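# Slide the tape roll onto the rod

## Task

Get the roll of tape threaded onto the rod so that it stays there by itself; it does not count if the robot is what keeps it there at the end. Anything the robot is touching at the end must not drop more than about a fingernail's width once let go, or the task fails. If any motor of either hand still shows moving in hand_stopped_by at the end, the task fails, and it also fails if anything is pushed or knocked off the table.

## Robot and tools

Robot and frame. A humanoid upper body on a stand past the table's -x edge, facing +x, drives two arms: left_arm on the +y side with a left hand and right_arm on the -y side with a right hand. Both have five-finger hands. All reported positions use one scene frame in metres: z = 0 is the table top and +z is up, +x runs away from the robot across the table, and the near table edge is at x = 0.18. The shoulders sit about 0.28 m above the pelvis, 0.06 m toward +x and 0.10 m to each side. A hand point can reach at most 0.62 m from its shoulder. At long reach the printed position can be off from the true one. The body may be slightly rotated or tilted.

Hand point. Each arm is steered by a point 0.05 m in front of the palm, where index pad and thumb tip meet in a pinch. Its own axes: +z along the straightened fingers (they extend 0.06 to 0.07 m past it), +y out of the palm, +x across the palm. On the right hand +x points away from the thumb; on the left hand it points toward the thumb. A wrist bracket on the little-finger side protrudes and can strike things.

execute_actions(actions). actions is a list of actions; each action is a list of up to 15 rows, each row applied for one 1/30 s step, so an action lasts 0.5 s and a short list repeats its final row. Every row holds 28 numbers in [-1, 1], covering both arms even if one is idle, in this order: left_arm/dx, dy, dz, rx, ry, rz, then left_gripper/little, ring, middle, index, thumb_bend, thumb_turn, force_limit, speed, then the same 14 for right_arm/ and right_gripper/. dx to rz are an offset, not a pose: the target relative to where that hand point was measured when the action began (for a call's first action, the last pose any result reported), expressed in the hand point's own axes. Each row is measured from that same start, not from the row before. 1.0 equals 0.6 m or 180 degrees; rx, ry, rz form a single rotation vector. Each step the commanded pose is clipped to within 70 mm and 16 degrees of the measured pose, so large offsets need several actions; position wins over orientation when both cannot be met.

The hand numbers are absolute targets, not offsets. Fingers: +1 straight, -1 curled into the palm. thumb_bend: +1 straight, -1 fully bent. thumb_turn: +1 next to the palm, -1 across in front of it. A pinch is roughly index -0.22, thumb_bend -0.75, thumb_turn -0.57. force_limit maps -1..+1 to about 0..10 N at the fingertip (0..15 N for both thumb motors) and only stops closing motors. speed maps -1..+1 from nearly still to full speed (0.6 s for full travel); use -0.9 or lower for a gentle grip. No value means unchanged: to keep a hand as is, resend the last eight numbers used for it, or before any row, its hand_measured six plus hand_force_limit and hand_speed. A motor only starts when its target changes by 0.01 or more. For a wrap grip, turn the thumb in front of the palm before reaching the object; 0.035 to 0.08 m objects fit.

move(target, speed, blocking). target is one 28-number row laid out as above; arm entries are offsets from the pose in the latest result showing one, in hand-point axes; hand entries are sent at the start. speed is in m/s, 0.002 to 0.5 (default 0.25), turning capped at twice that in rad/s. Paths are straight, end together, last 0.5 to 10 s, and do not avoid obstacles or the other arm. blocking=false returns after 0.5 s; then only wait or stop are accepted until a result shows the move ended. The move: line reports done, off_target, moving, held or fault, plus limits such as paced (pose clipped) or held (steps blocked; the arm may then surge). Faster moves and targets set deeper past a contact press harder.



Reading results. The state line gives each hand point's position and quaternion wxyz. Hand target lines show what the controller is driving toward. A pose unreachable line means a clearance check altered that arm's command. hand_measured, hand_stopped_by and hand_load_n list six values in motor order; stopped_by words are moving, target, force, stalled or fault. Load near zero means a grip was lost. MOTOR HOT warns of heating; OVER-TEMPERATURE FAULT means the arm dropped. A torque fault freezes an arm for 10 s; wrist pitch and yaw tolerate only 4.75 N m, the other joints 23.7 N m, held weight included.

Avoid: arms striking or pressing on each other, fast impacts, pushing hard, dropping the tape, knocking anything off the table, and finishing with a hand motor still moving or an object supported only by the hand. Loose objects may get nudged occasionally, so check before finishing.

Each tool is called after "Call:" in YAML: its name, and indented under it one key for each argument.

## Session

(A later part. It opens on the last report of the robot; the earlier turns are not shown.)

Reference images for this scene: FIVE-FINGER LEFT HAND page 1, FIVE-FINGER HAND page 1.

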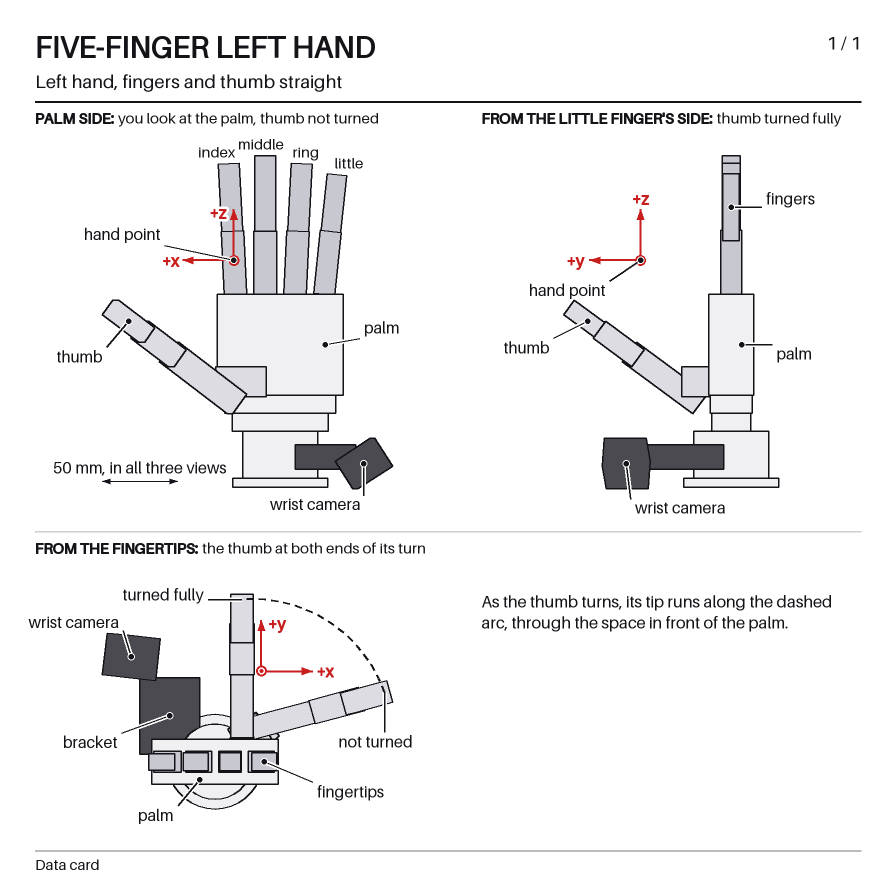

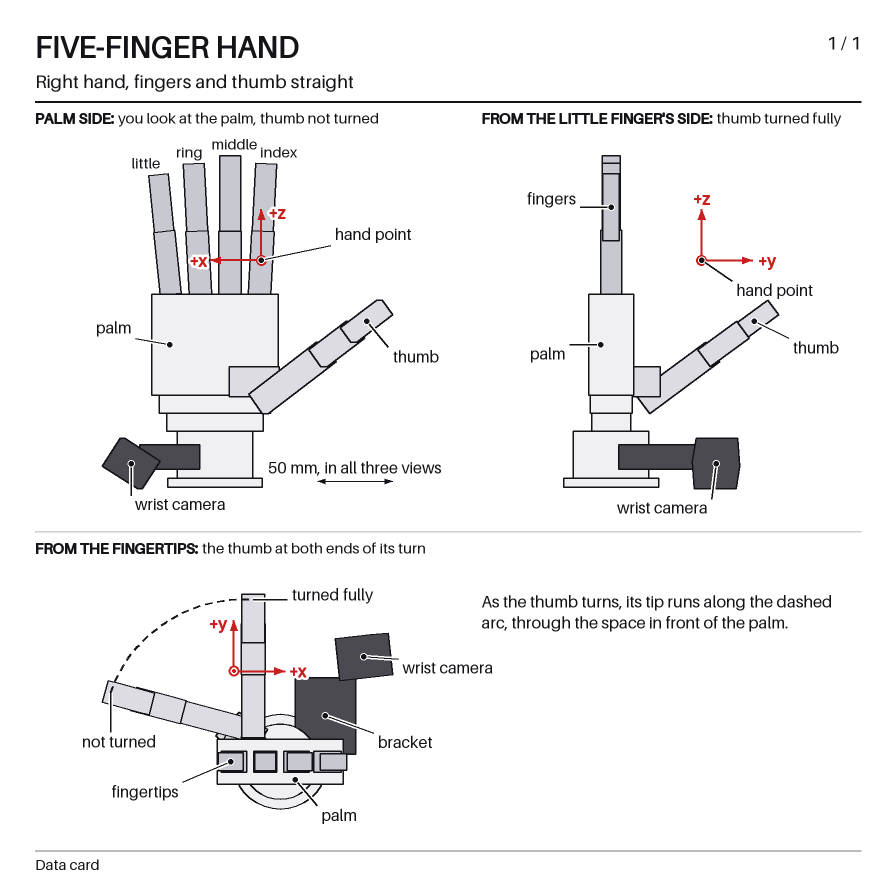

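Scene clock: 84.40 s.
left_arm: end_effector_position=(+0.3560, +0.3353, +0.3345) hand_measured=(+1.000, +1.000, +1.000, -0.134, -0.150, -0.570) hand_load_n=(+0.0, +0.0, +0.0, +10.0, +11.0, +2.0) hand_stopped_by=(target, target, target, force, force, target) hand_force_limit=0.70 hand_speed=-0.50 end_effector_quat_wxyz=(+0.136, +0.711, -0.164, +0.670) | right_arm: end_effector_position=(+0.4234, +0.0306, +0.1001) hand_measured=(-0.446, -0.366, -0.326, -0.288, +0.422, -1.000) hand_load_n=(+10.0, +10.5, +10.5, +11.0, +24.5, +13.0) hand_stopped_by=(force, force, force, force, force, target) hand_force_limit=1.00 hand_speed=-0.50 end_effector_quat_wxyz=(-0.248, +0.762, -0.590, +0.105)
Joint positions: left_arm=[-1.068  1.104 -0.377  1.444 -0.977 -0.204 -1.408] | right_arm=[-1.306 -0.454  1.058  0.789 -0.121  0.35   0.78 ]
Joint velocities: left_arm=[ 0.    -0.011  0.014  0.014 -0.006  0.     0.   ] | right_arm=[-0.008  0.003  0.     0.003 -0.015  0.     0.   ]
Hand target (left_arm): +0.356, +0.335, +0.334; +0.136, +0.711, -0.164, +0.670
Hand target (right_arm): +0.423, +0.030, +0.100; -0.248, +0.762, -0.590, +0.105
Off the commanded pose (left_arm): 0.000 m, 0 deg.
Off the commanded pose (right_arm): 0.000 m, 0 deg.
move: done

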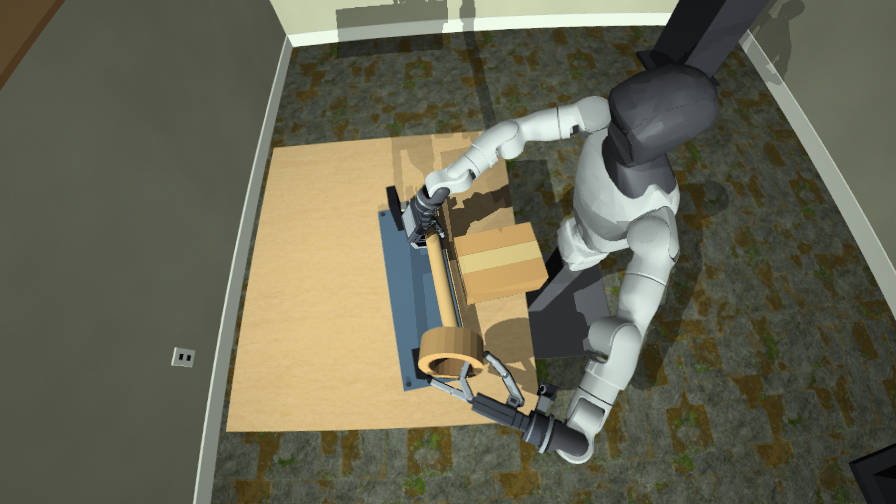

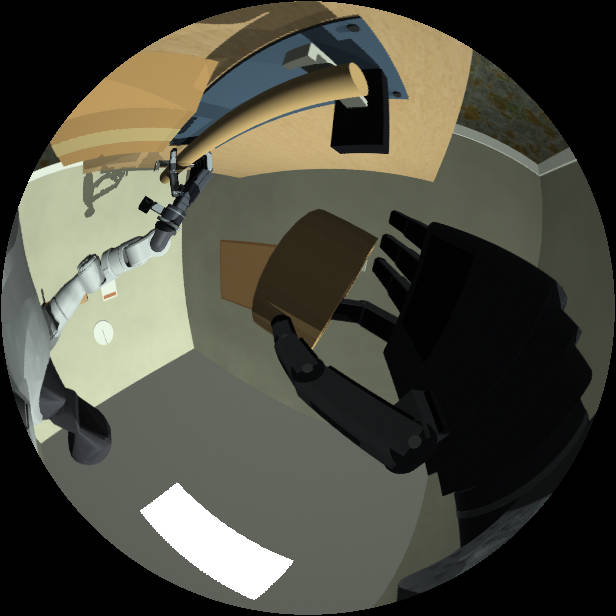

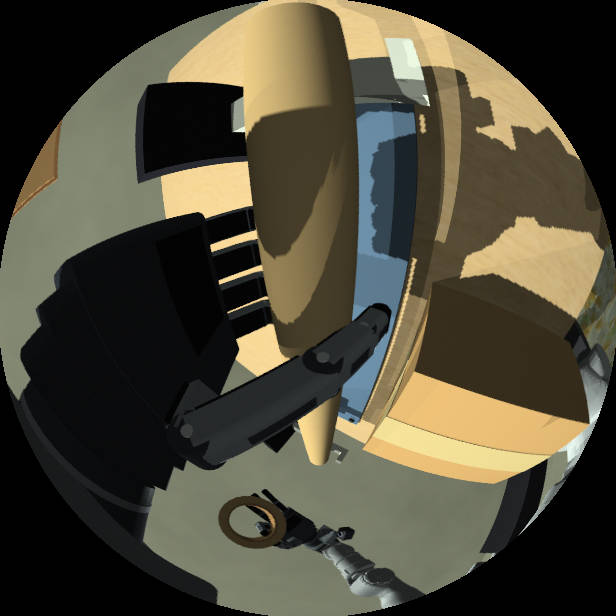

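Call:
move:
  target: [0,0,0,0,0,0,1,1,1,-0.6,-0.8,-0.57,0.7,-0.5,-0.013,-0.087,-0.142,0.005,-0.015,0.01,-0.97,-0.97,-0.97,-0.97,-0.97,-1,1,-0.5]
  speed: 0.07

Call:
move:
  target: [0,0,0,0,0,0,1,1,1,-0.6,-0.8,-0.57,0.7,-0.5,0.155,0.01,-0.075,0.022,-0.07,0.044,-0.97,-0.97,-0.97,-0.97,-0.97,-1,1,-0.5]
  speed: 0.07

Scene clock: 94.77 s.
left_arm: end_effector_position=(+0.3560, +0.3353, +0.3345) hand_measured=(+1.000, +1.000, +1.000, -0.134, -0.150, -0.570) hand_load_n=(+0.0, +0.0, +0.0, +10.0, +11.0, +2.0) hand_stopped_by=(target, target, target, force, force, target) hand_force_limit=0.70 hand_speed=-0.50 end_effector_quat_wxyz=(+0.136, +0.711, -0.164, +0.670) | right_arm: end_effector_position=(+0.4235, +0.0270, +0.2007) hand_measured=(-0.446, -0.366, -0.326, -0.288, +0.422, -1.000) hand_load_n=(+7.0, +8.5, +10.5, +13.5, +23.0, +12.5) hand_stopped_by=(force, force, force, force, force, target) hand_force_limit=1.00 hand_speed=-0.50 end_effector_quat_wxyz=(-0.267, +0.759, -0.586, +0.096)
Joint positions: left_arm=[-1.068  1.104 -0.377  1.444 -0.977 -0.204 -1.408] | right_arm=[-1.46  -0.672  0.971  0.467 -0.088  0.52   1.038]
Joint velocities: left_arm=[ 0.006  0.005  0.    -0.002 -0.003  0.     0.   ] | right_arm=[ 0.    -0.005  0.    -0.006  0.002  0.001  0.   ]
Hand target (left_arm): +0.356, +0.335, +0.334; +0.136, +0.711, -0.164, +0.670
Hand target (right_arm): +0.422, +0.027, +0.200; -0.266, +0.758, -0.588, +0.093
Off the commanded pose (left_arm): 0.000 m, 0 deg.
Off the commanded pose (right_arm): 0.004 m, 2 deg.
move: off_target (right_arm)

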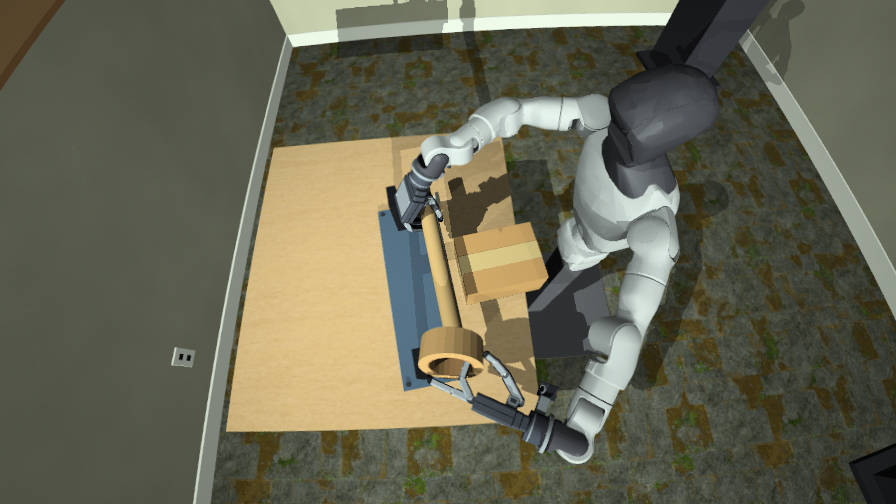

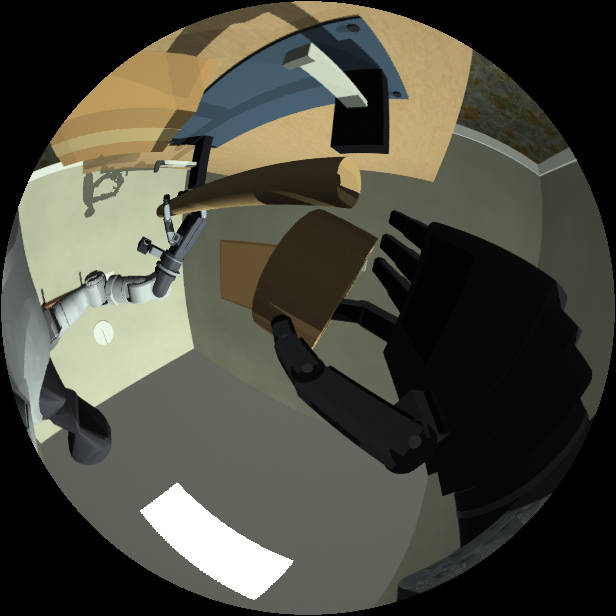

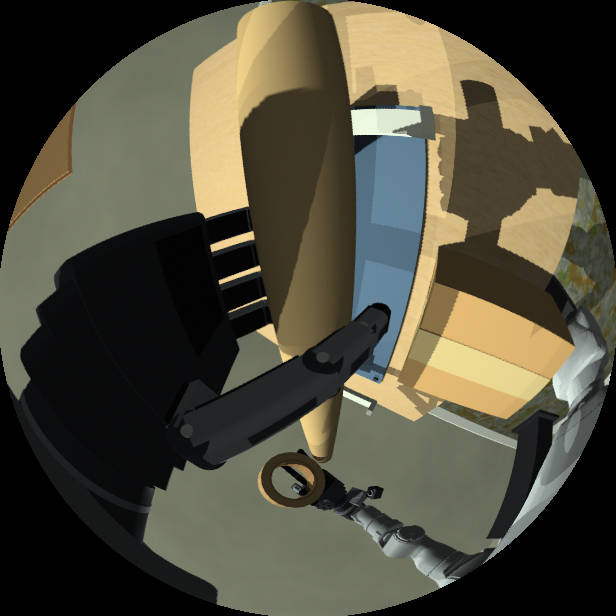

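Scene clock: 97.00 s.
left_arm: end_effector_position=(+0.3560, +0.3353, +0.3345) hand_measured=(+1.000, +1.000, +1.000, -0.134, -0.150, -0.570) hand_load_n=(+0.0, +0.0, +0.0, +10.0, +11.0, +2.0) hand_stopped_by=(target, target, target, force, force, target) hand_force_limit=0.70 hand_speed=-0.50 end_effector_quat_wxyz=(+0.136, +0.711, -0.164, +0.670) | right_arm: end_effector_position=(+0.4241, -0.0758, +0.2249) hand_measured=(-0.448, -0.366, -0.326, -0.288, +0.412, -1.000) hand_load_n=(+0.0, +0.0, +0.0, +9.5, +5.5, +0.0) hand_stopped_by=(force, force, force, force, force, target) hand_force_limit=1.00 hand_speed=-0.50 end_effector_quat_wxyz=(-0.371, +0.712, -0.596, +0.024)
Joint positions: left_arm=[-1.068  1.104 -0.377  1.444 -0.977 -0.204 -1.408] | right_arm=[-1.158 -1.065  0.691  0.566  0.159 -0.036  1.033]
Joint velocities: left_arm=[0.002 0.005 0.005 0.011 0.    0.    0.   ] | right_arm=[-0.005  0.006 -0.005  0.     0.012 -0.006  0.   ]
Hand target (left_arm): +0.356, +0.335, +0.334; +0.136, +0.711, -0.164, +0.670
Hand target (right_arm): +0.424, -0.075, +0.226; -0.373, +0.711, -0.596, +0.020
Off the commanded pose (left_arm): 0.000 m, 0 deg.
Off the commanded pose (right_arm): 0.005 m, 2 deg.
move: off_target (right_arm)

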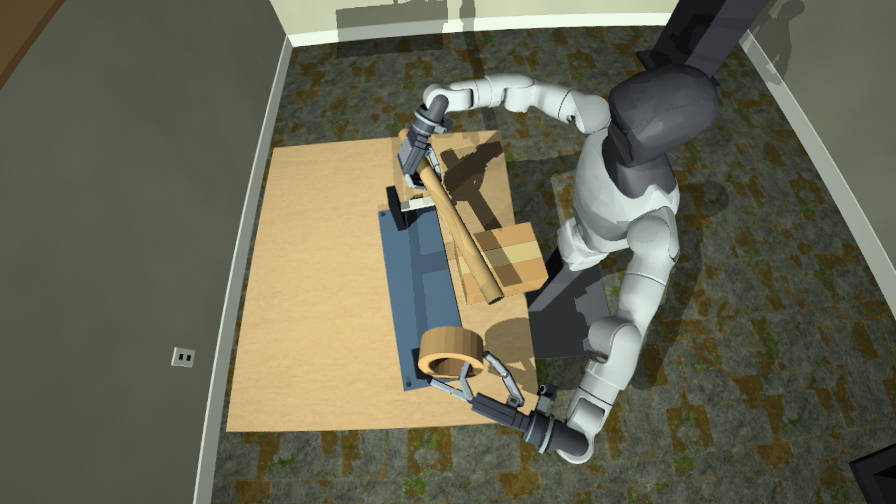

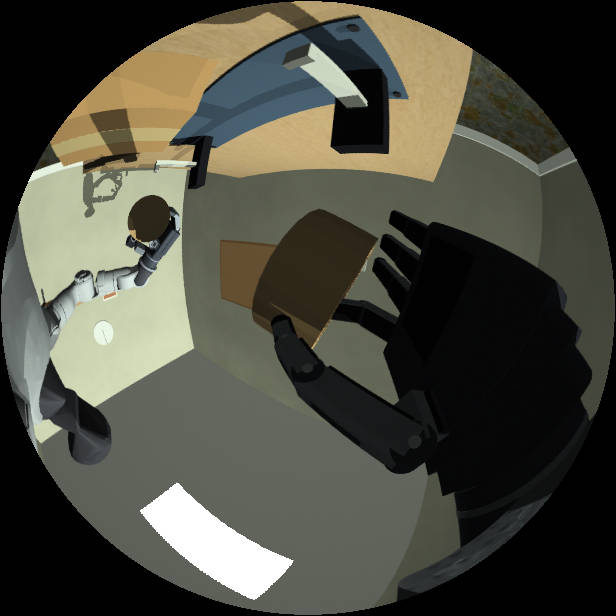

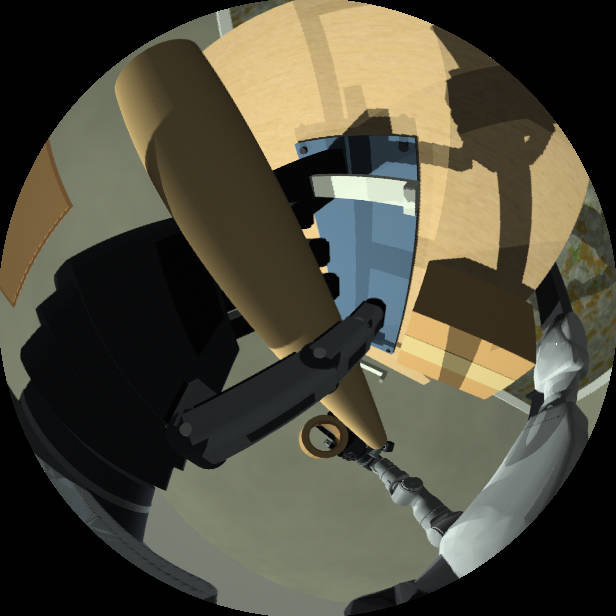

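Call:
move:
  target: [0,0,0,0,0,0,1,1,1,-0.6,-0.8,-0.57,0.7,-0.5,0,0,0,0,0,0,-1,-1,-1,-1,-1,-1,1,-0.5]

Call:
move:
  target: [0,0,0,0,0,0,1,1,1,-0.6,-0.8,-0.57,0.7,-0.5,0,0,0,0,0,0,-0.97,-0.97,-0.97,-0.97,-0.97,-1,1,-0.5]

Scene clock: 102.83 s.
left_arm: end_effector_position=(+0.3560, +0.3353, +0.3345) hand_measured=(+1.000, +1.000, +1.000, -0.134, -0.150, -0.570) hand_load_n=(+0.0, +0.0, +0.0, +10.0, +11.0, +2.0) hand_stopped_by=(target, target, target, force, force, target) hand_force_limit=0.70 hand_speed=-0.50 end_effector_quat_wxyz=(+0.136, +0.711, -0.164, +0.670) | right_arm: end_effector_position=(+0.4244, -0.0765, +0.2246) hand_measured=(-0.856, -0.634, -0.382, -0.292, -0.130, -1.000) hand_load_n=(+4.5, +0.0, +1.0, +6.0, +14.0, +7.0) hand_stopped_by=(force, force, force, force, force, target) hand_force_limit=1.00 hand_speed=-0.50 end_effector_quat_wxyz=(-0.370, +0.711, -0.597, +0.025)
Joint positions: left_arm=[-1.068  1.104 -0.377  1.444 -0.977 -0.204 -1.408] | right_arm=[-1.158 -1.065  0.691  0.566  0.157 -0.035  1.033]
Joint velocities: left_arm=[0.005 0.002 0.    0.006 0.    0.    0.   ] | right_arm=[ 0.002 -0.005 -0.011  0.008 -0.005  0.     0.   ]
Hand target (left_arm): +0.356, +0.335, +0.334; +0.136, +0.711, -0.164, +0.670
Hand target (right_arm): +0.424, -0.076, +0.225; -0.371, +0.712, -0.596, +0.024
Off the commanded pose (left_arm): 0.000 m, 0 deg.
Off the commanded pose (right_arm): 0.001 m, 0 deg.
move: done

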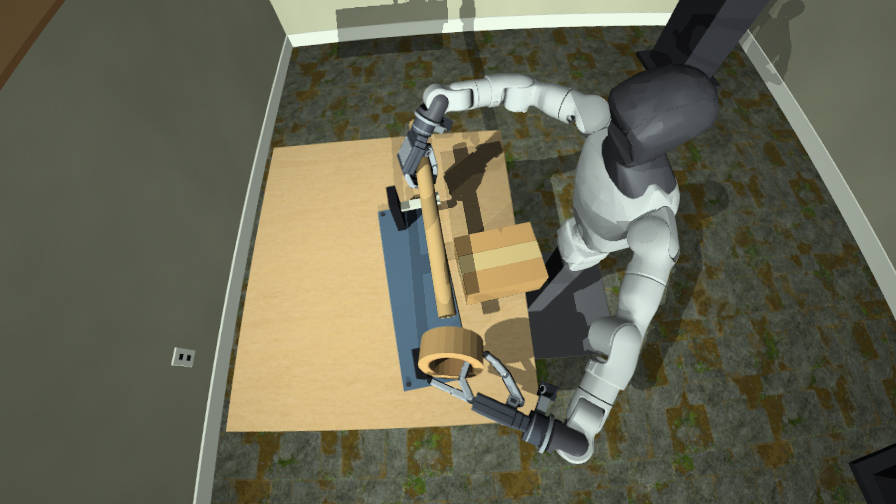

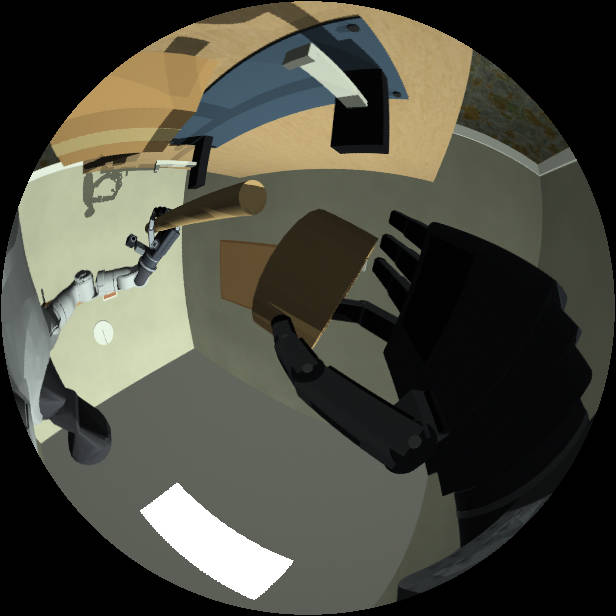

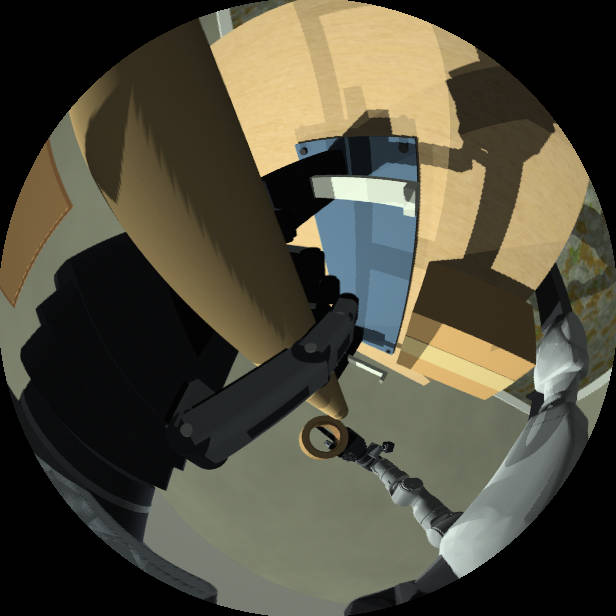

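Scene clock: 103.40 s.
left_arm: end_effector_position=(+0.3560, +0.3353, +0.3345) hand_measured=(+1.000, +1.000, +1.000, -0.134, -0.150, -0.570) hand_load_n=(+0.0, +0.0, +0.0, +10.0, +11.0, +2.0) hand_stopped_by=(target, target, target, force, force, target) hand_force_limit=0.70 hand_speed=-0.50 end_effector_quat_wxyz=(+0.136, +0.711, -0.164, +0.670) | right_arm: end_effector_position=(+0.4249, -0.0774, +0.2244) hand_measured=(-0.878, -0.874, -0.402, -0.314, -0.122, -1.000) hand_load_n=(+0.0, +7.5, +10.5, +1.0, +13.5, +6.0) hand_stopped_by=(force, force, force, force, force, target) hand_force_limit=1.00 hand_speed=-0.50 end_effector_quat_wxyz=(-0.370, +0.711, -0.598, +0.026)
Joint positions: left_arm=[-1.068  1.104 -0.377  1.444 -0.977 -0.204 -1.408] | right_arm=[-1.158 -1.066  0.69   0.567  0.155 -0.033  1.032]
Joint velocities: left_arm=[-0.002  0.006 -0.009 -0.003  0.     0.     0.   ] | right_arm=[-0.003  0.003 -0.006  0.003 -0.012  0.     0.   ]
Hand target (left_arm): +0.356, +0.335, +0.334; +0.136, +0.711, -0.164, +0.670
Hand target (right_arm): +0.424, -0.077, +0.225; -0.370, +0.711, -0.597, +0.025
Off the commanded pose (left_arm): 0.000 m, 0 deg.
Off the commanded pose (right_arm): 0.001 m, 0 deg.
move: done

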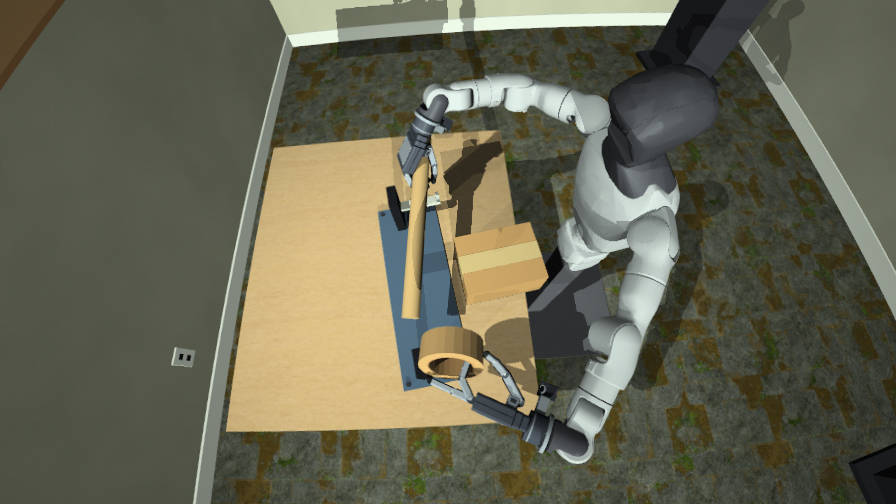

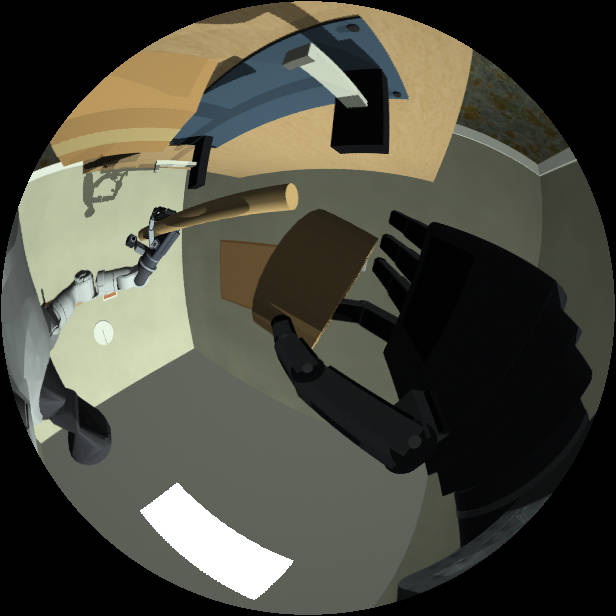

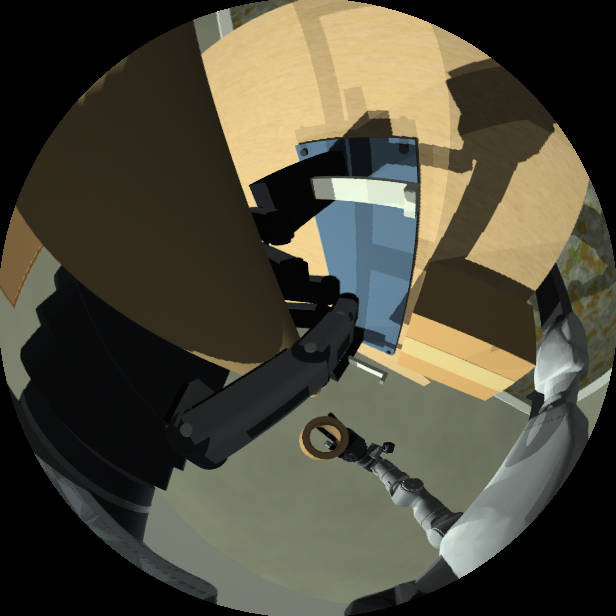

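Call:
move:
  target: [0,0,0,0,0,0,1,1,1,-0.6,-0.8,-0.57,0.7,-0.5,0,0,0,0,0,0,-1,-1,-1,-1,-1,-1,1,-0.5]

Call:
move:
  target: [0,0,0,0,0,0,1,1,1,-0.6,-0.8,-0.57,0.7,-0.5,0,0,0,0,0,0,-0.97,-0.97,-0.97,-0.97,-0.97,-1,1,-0.5]

Scene clock: 108.37 s.
left_arm: end_effector_position=(+0.3560, +0.3353, +0.3345) hand_measured=(+1.000, +1.000, +1.000, -0.134, -0.150, -0.570) hand_load_n=(+0.0, +0.0, +0.0, +10.0, +11.0, +2.0) hand_stopped_by=(target, target, target, force, force, target) hand_force_limit=0.70 hand_speed=-0.50 end_effector_quat_wxyz=(+0.136, +0.711, -0.164, +0.670) | right_arm: end_effector_position=(+0.4249, -0.0773, +0.2244) hand_measured=(-1.000, -0.884, -0.402, -0.504, -0.126, -1.000) hand_load_n=(+0.0, +8.5, +9.5, +7.0, +14.5, +6.0) hand_stopped_by=(target, force, force, force, force, target) hand_force_limit=1.00 hand_speed=-0.50 end_effector_quat_wxyz=(-0.370, +0.711, -0.598, +0.026)
Joint positions: left_arm=[-1.068  1.104 -0.377  1.444 -0.977 -0.204 -1.408] | right_arm=[-1.158 -1.066  0.69   0.567  0.155 -0.034  1.032]
Joint velocities: left_arm=[ 0.    -0.009  0.     0.    -0.003  0.     0.   ] | right_arm=[-0.006 -0.005  0.005  0.003  0.     0.     0.   ]
Hand target (left_arm): +0.356, +0.335, +0.334; +0.136, +0.711, -0.164, +0.670
Hand target (right_arm): +0.425, -0.077, +0.224; -0.370, +0.711, -0.598, +0.026
Off the commanded pose (left_arm): 0.000 m, 0 deg.
Off the commanded pose (right_arm): 0.000 m, 0 deg.
move: done

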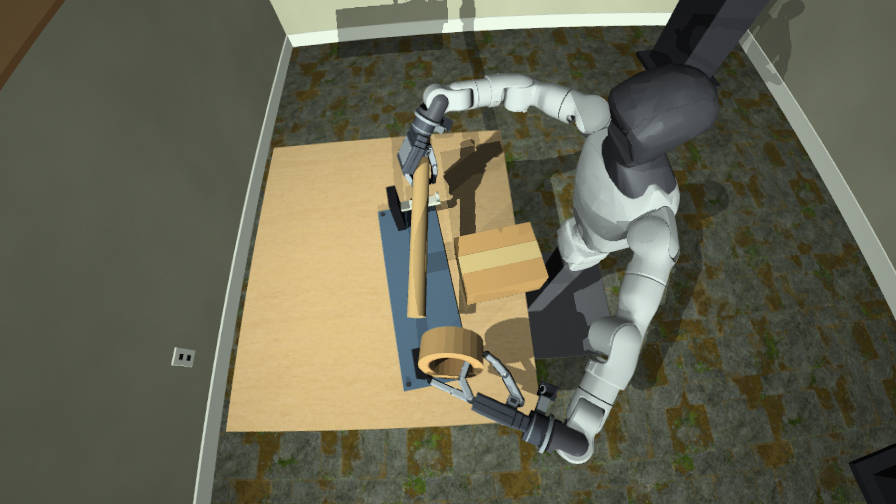

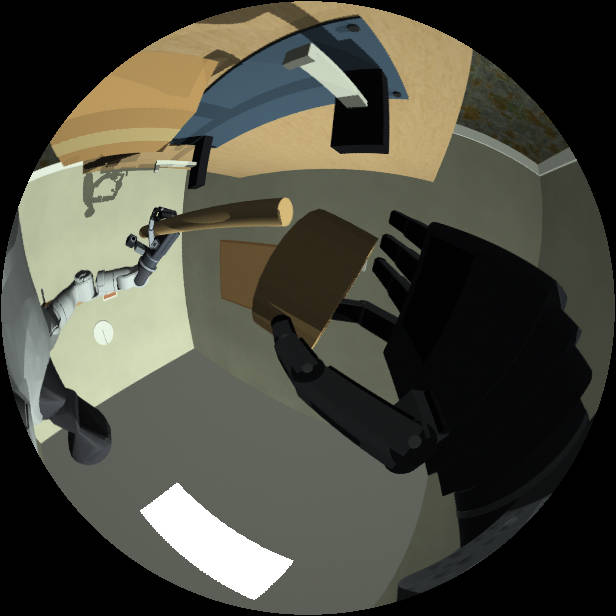

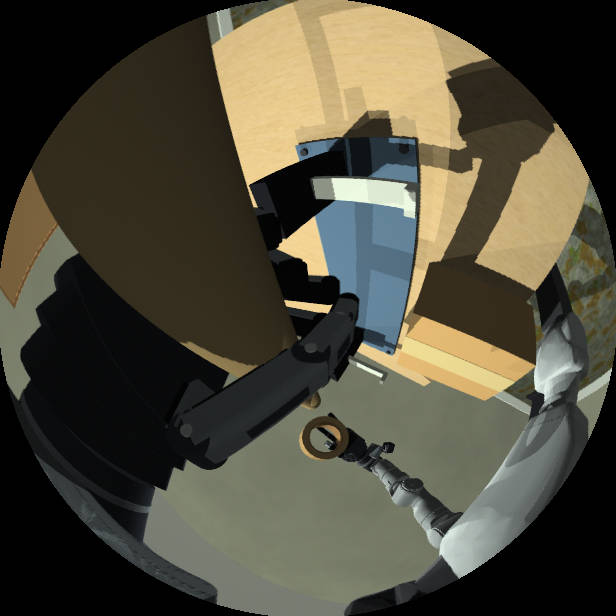

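Scene clock: 108.87 s.
left_arm: end_effector_position=(+0.3560, +0.3353, +0.3345) hand_measured=(+1.000, +1.000, +1.000, -0.134, -0.150, -0.570) hand_load_n=(+0.0, +0.0, +0.0, +10.0, +11.0, +2.0) hand_stopped_by=(target, target, target, force, force, target) hand_force_limit=0.70 hand_speed=-0.50 end_effector_quat_wxyz=(+0.136, +0.711, -0.164, +0.670) | right_arm: end_effector_position=(+0.4249, -0.0773, +0.2244) hand_measured=(-0.970, -0.890, -0.408, -0.522, -0.118, -1.000) hand_load_n=(+0.0, +11.5, +11.5, +11.0, +13.5, +6.0) hand_stopped_by=(target, force, force, force, force, target) hand_force_limit=1.00 hand_speed=-0.50 end_effector_quat_wxyz=(-0.370, +0.711, -0.598, +0.026)
Joint positions: left_arm=[-1.068  1.104 -0.377  1.444 -0.977 -0.204 -1.408] | right_arm=[-1.158 -1.066  0.69   0.567  0.155 -0.034  1.032]
Joint velocities: left_arm=[ 0.003  0.    -0.008 -0.005  0.005  0.     0.   ] | right_arm=[ 0.     0.    -0.002  0.    -0.006  0.     0.   ]
Hand target (left_arm): +0.356, +0.335, +0.334; +0.136, +0.711, -0.164, +0.670
Hand target (right_arm): +0.425, -0.077, +0.224; -0.370, +0.711, -0.598, +0.026
Off the commanded pose (left_arm): 0.000 m, 0 deg.
Off the commanded pose (right_arm): 0.000 m, 0 deg.
move: done

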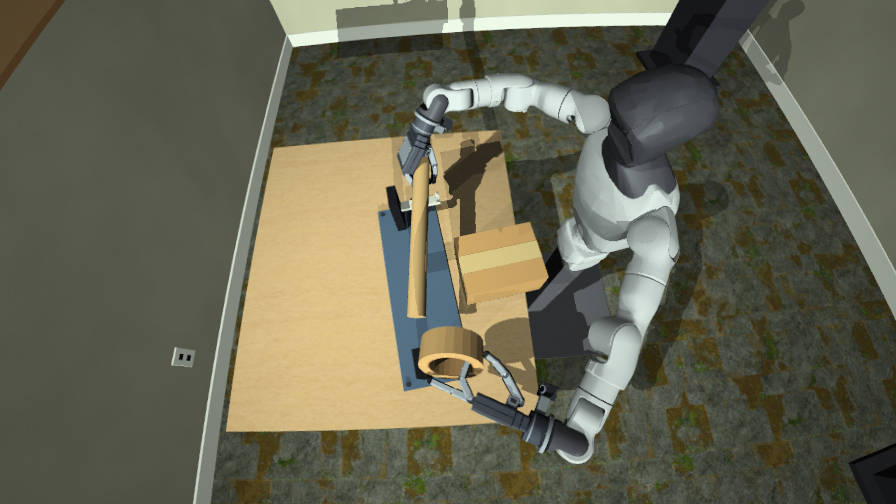

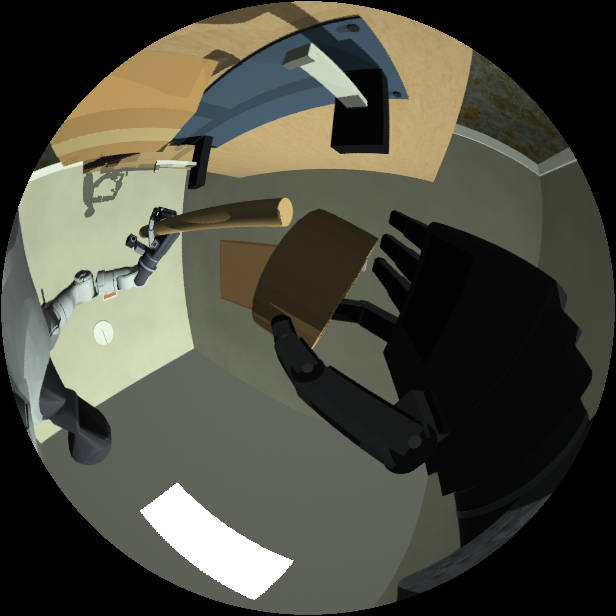

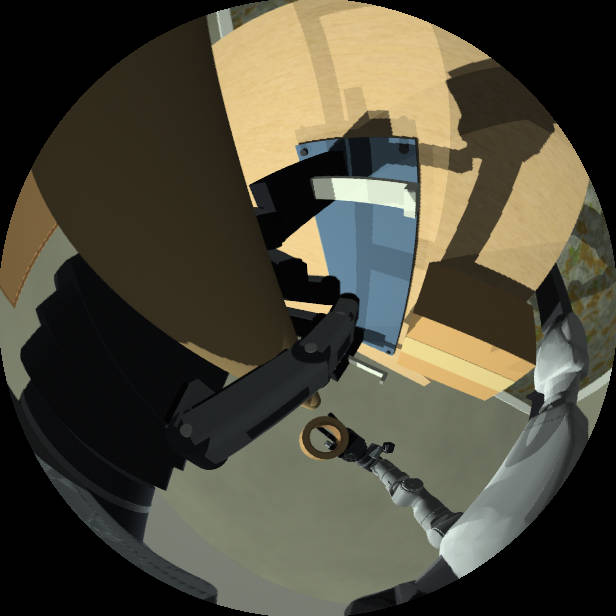

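Call:
execute_actions:
  actions: []

Call:
zoom_image:
  camera: "cam_high"
  region: [330,200,570,420]

Scene clock: 124.83 s.
left_arm: end_effector_position=(+0.3560, +0.3353, +0.3345) hand_measured=(+1.000, +1.000, +1.000, -0.134, -0.150, -0.570) hand_load_n=(+0.0, +0.0, +0.0, +10.0, +11.0, +2.0) hand_stopped_by=(target, target, target, force, force, target) hand_force_limit=0.70 hand_speed=-0.50 end_effector_quat_wxyz=(+0.136, +0.711, -0.164, +0.670) | right_arm: end_effector_position=(+0.4249, -0.0773, +0.2244) hand_measured=(-0.970, -0.890, -0.408, -0.522, -0.118, -1.000) hand_load_n=(+0.0, +11.5, +11.5, +11.0, +13.5, +6.0) hand_stopped_by=(target, force, force, force, force, target) hand_force_limit=1.00 hand_speed=-0.50 end_effector_quat_wxyz=(-0.370, +0.711, -0.598, +0.026)
Joint positions: left_arm=[-1.068  1.104 -0.377  1.444 -0.977 -0.204 -1.408] | right_arm=[-1.158 -1.066  0.69   0.567  0.155 -0.034  1.032]
Joint velocities: left_arm=[-0.009 -0.011 -0.005  0.     0.017  0.     0.   ] | right_arm=[ 0.009 -0.002 -0.021 -0.005 -0.005  0.     0.   ]
Hand target (left_arm): +0.356, +0.335, +0.334; +0.136, +0.711, -0.164, +0.670
Hand target (right_arm): +0.425, -0.077, +0.224; -0.370, +0.711, -0.598, +0.026
Off the commanded pose (left_arm): 0.000 m, 0 deg.
Off the commanded pose (right_arm): 0.000 m, 0 deg.

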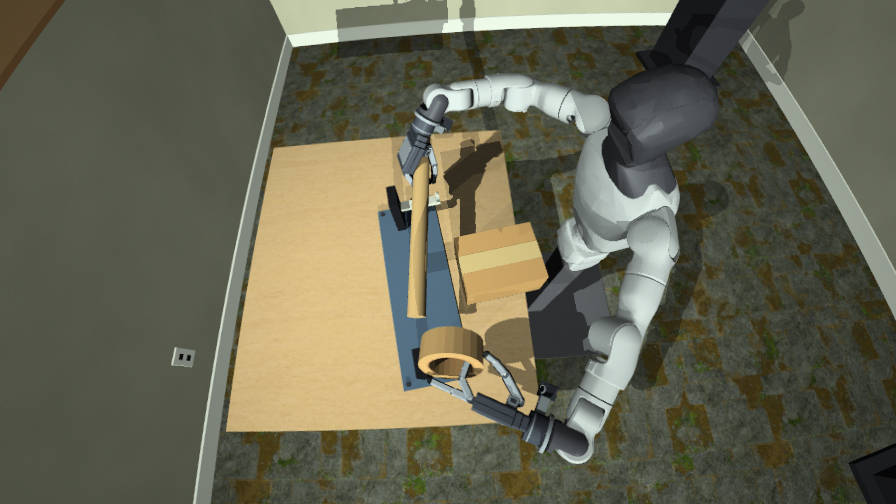

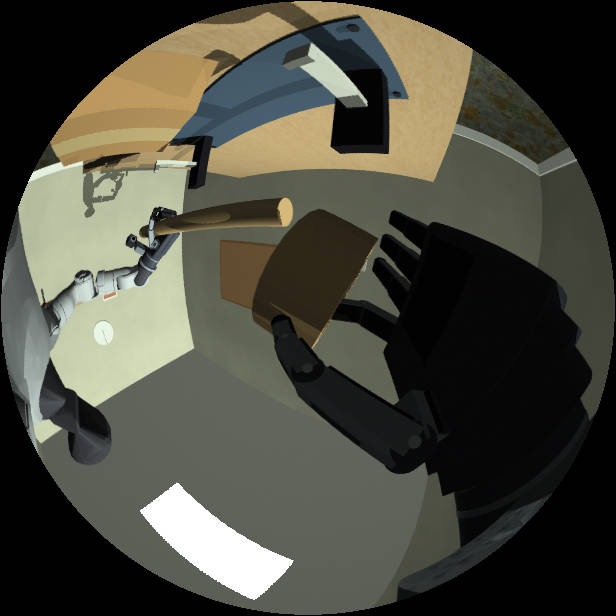

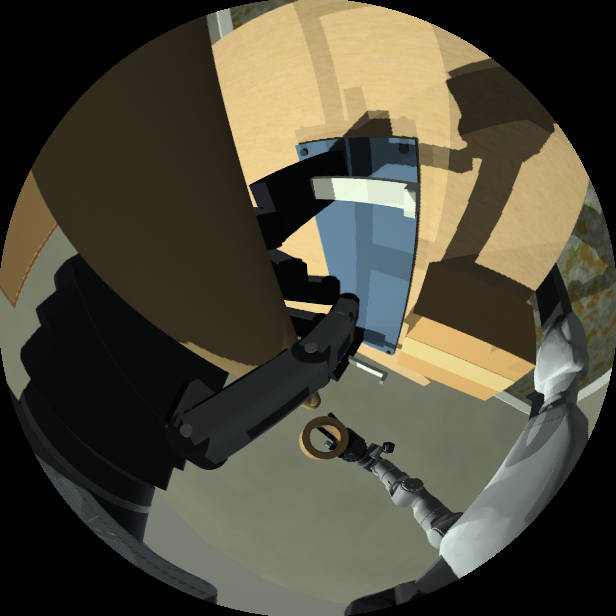

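Region (330, 200, 570, 420) of cam_high's 896x504 image, scaled by 2.100, with more detail than that image has; it fills the top 462 rows of this view, and the rest is white.

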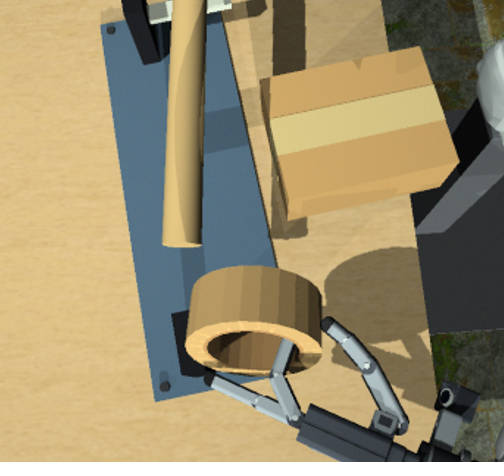

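Call:
move:
  target: [0,0,0,0,0,0,1,1,1,-0.6,-0.8,-0.57,0.7,-0.5,-0.043,0.012,-0.077,0,0,0,-0.97,-0.97,-0.97,-0.97,-0.97,-1,1,-0.5]
  speed: 0.1

Call:
zoom_image:
  camera: "cam_right_wrist"
  region: [250,360,450,520]

Scene clock: 131.57 s.
left_arm: end_effector_position=(+0.3560, +0.3353, +0.3345) hand_measured=(+1.000, +1.000, +1.000, -0.134, -0.150, -0.570) hand_load_n=(+0.0, +0.0, +0.0, +10.0, +11.0, +2.0) hand_stopped_by=(target, target, target, force, force, target) hand_force_limit=0.70 hand_speed=-0.50 end_effector_quat_wxyz=(+0.136, +0.711, -0.164, +0.670) | right_arm: end_effector_position=(+0.3881, -0.0765, +0.2632) hand_measured=(-0.970, -0.890, -0.408, -0.522, -0.118, -1.000) hand_load_n=(+0.0, +11.5, +11.5, +11.5, +14.0, +6.0) hand_stopped_by=(target, force, force, force, force, target) hand_force_limit=1.00 hand_speed=-0.50 end_effector_quat_wxyz=(-0.366, +0.714, -0.596, +0.028)
Joint positions: left_arm=[-1.068  1.104 -0.377  1.444 -0.977 -0.204 -1.408] | right_arm=[-1.095 -1.29   0.615  0.149  0.281  0.224  1.06 ]
Joint velocities: left_arm=[ 0.008 -0.002  0.005  0.008  0.002  0.     0.   ] | right_arm=[ 0.003  0.005  0.009 -0.003 -0.006  0.     0.   ]
Hand target (left_arm): +0.356, +0.335, +0.334; +0.136, +0.711, -0.164, +0.670
Hand target (right_arm): +0.388, -0.076, +0.264; -0.367, +0.713, -0.597, +0.026
Off the commanded pose (left_arm): 0.000 m, 0 deg.
Off the commanded pose (right_arm): 0.002 m, 1 deg.
move: done

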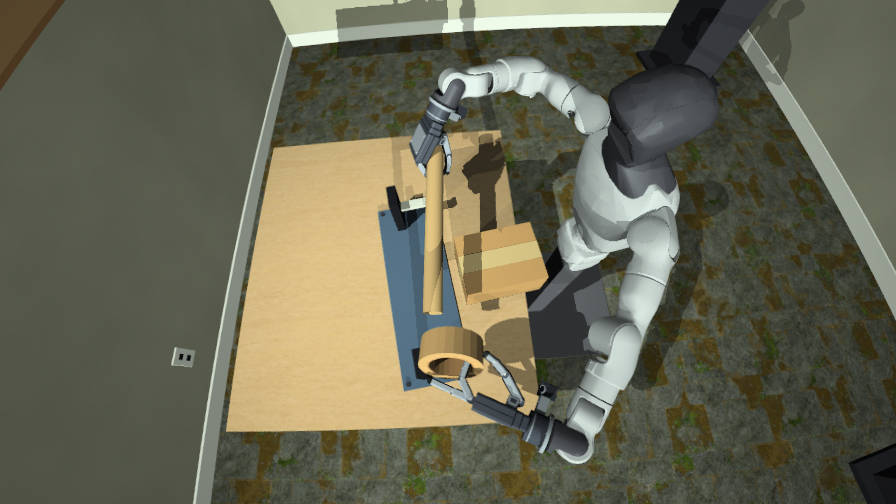

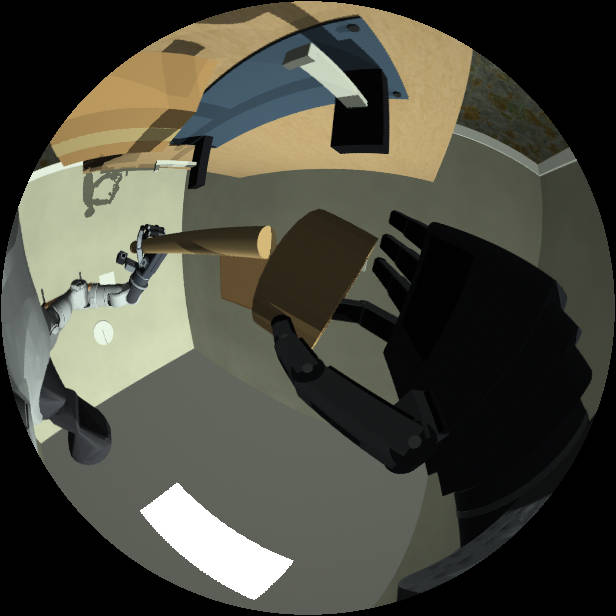

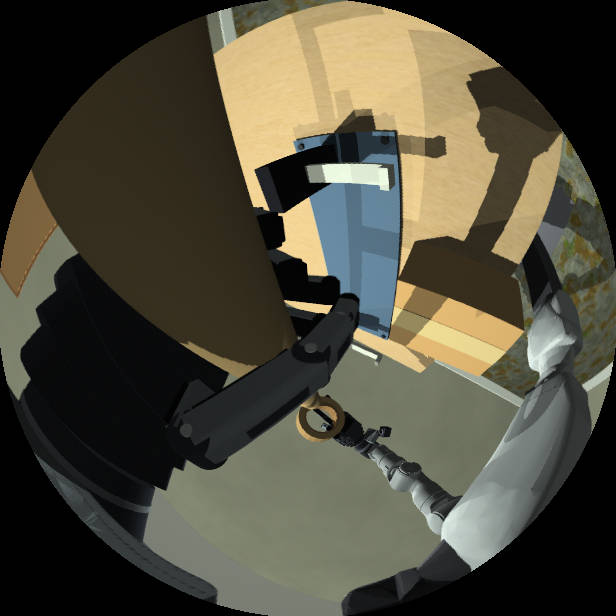

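Region (250, 360, 450, 520) of cam_right_wrist's 616x616 image, scaled by 2.520, with more detail than that image has; it fills the top 403 rows of this view, and the rest is white.

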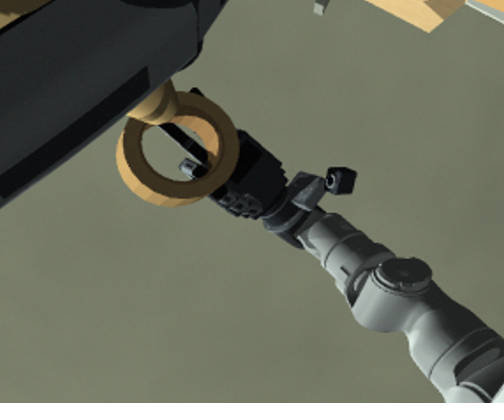

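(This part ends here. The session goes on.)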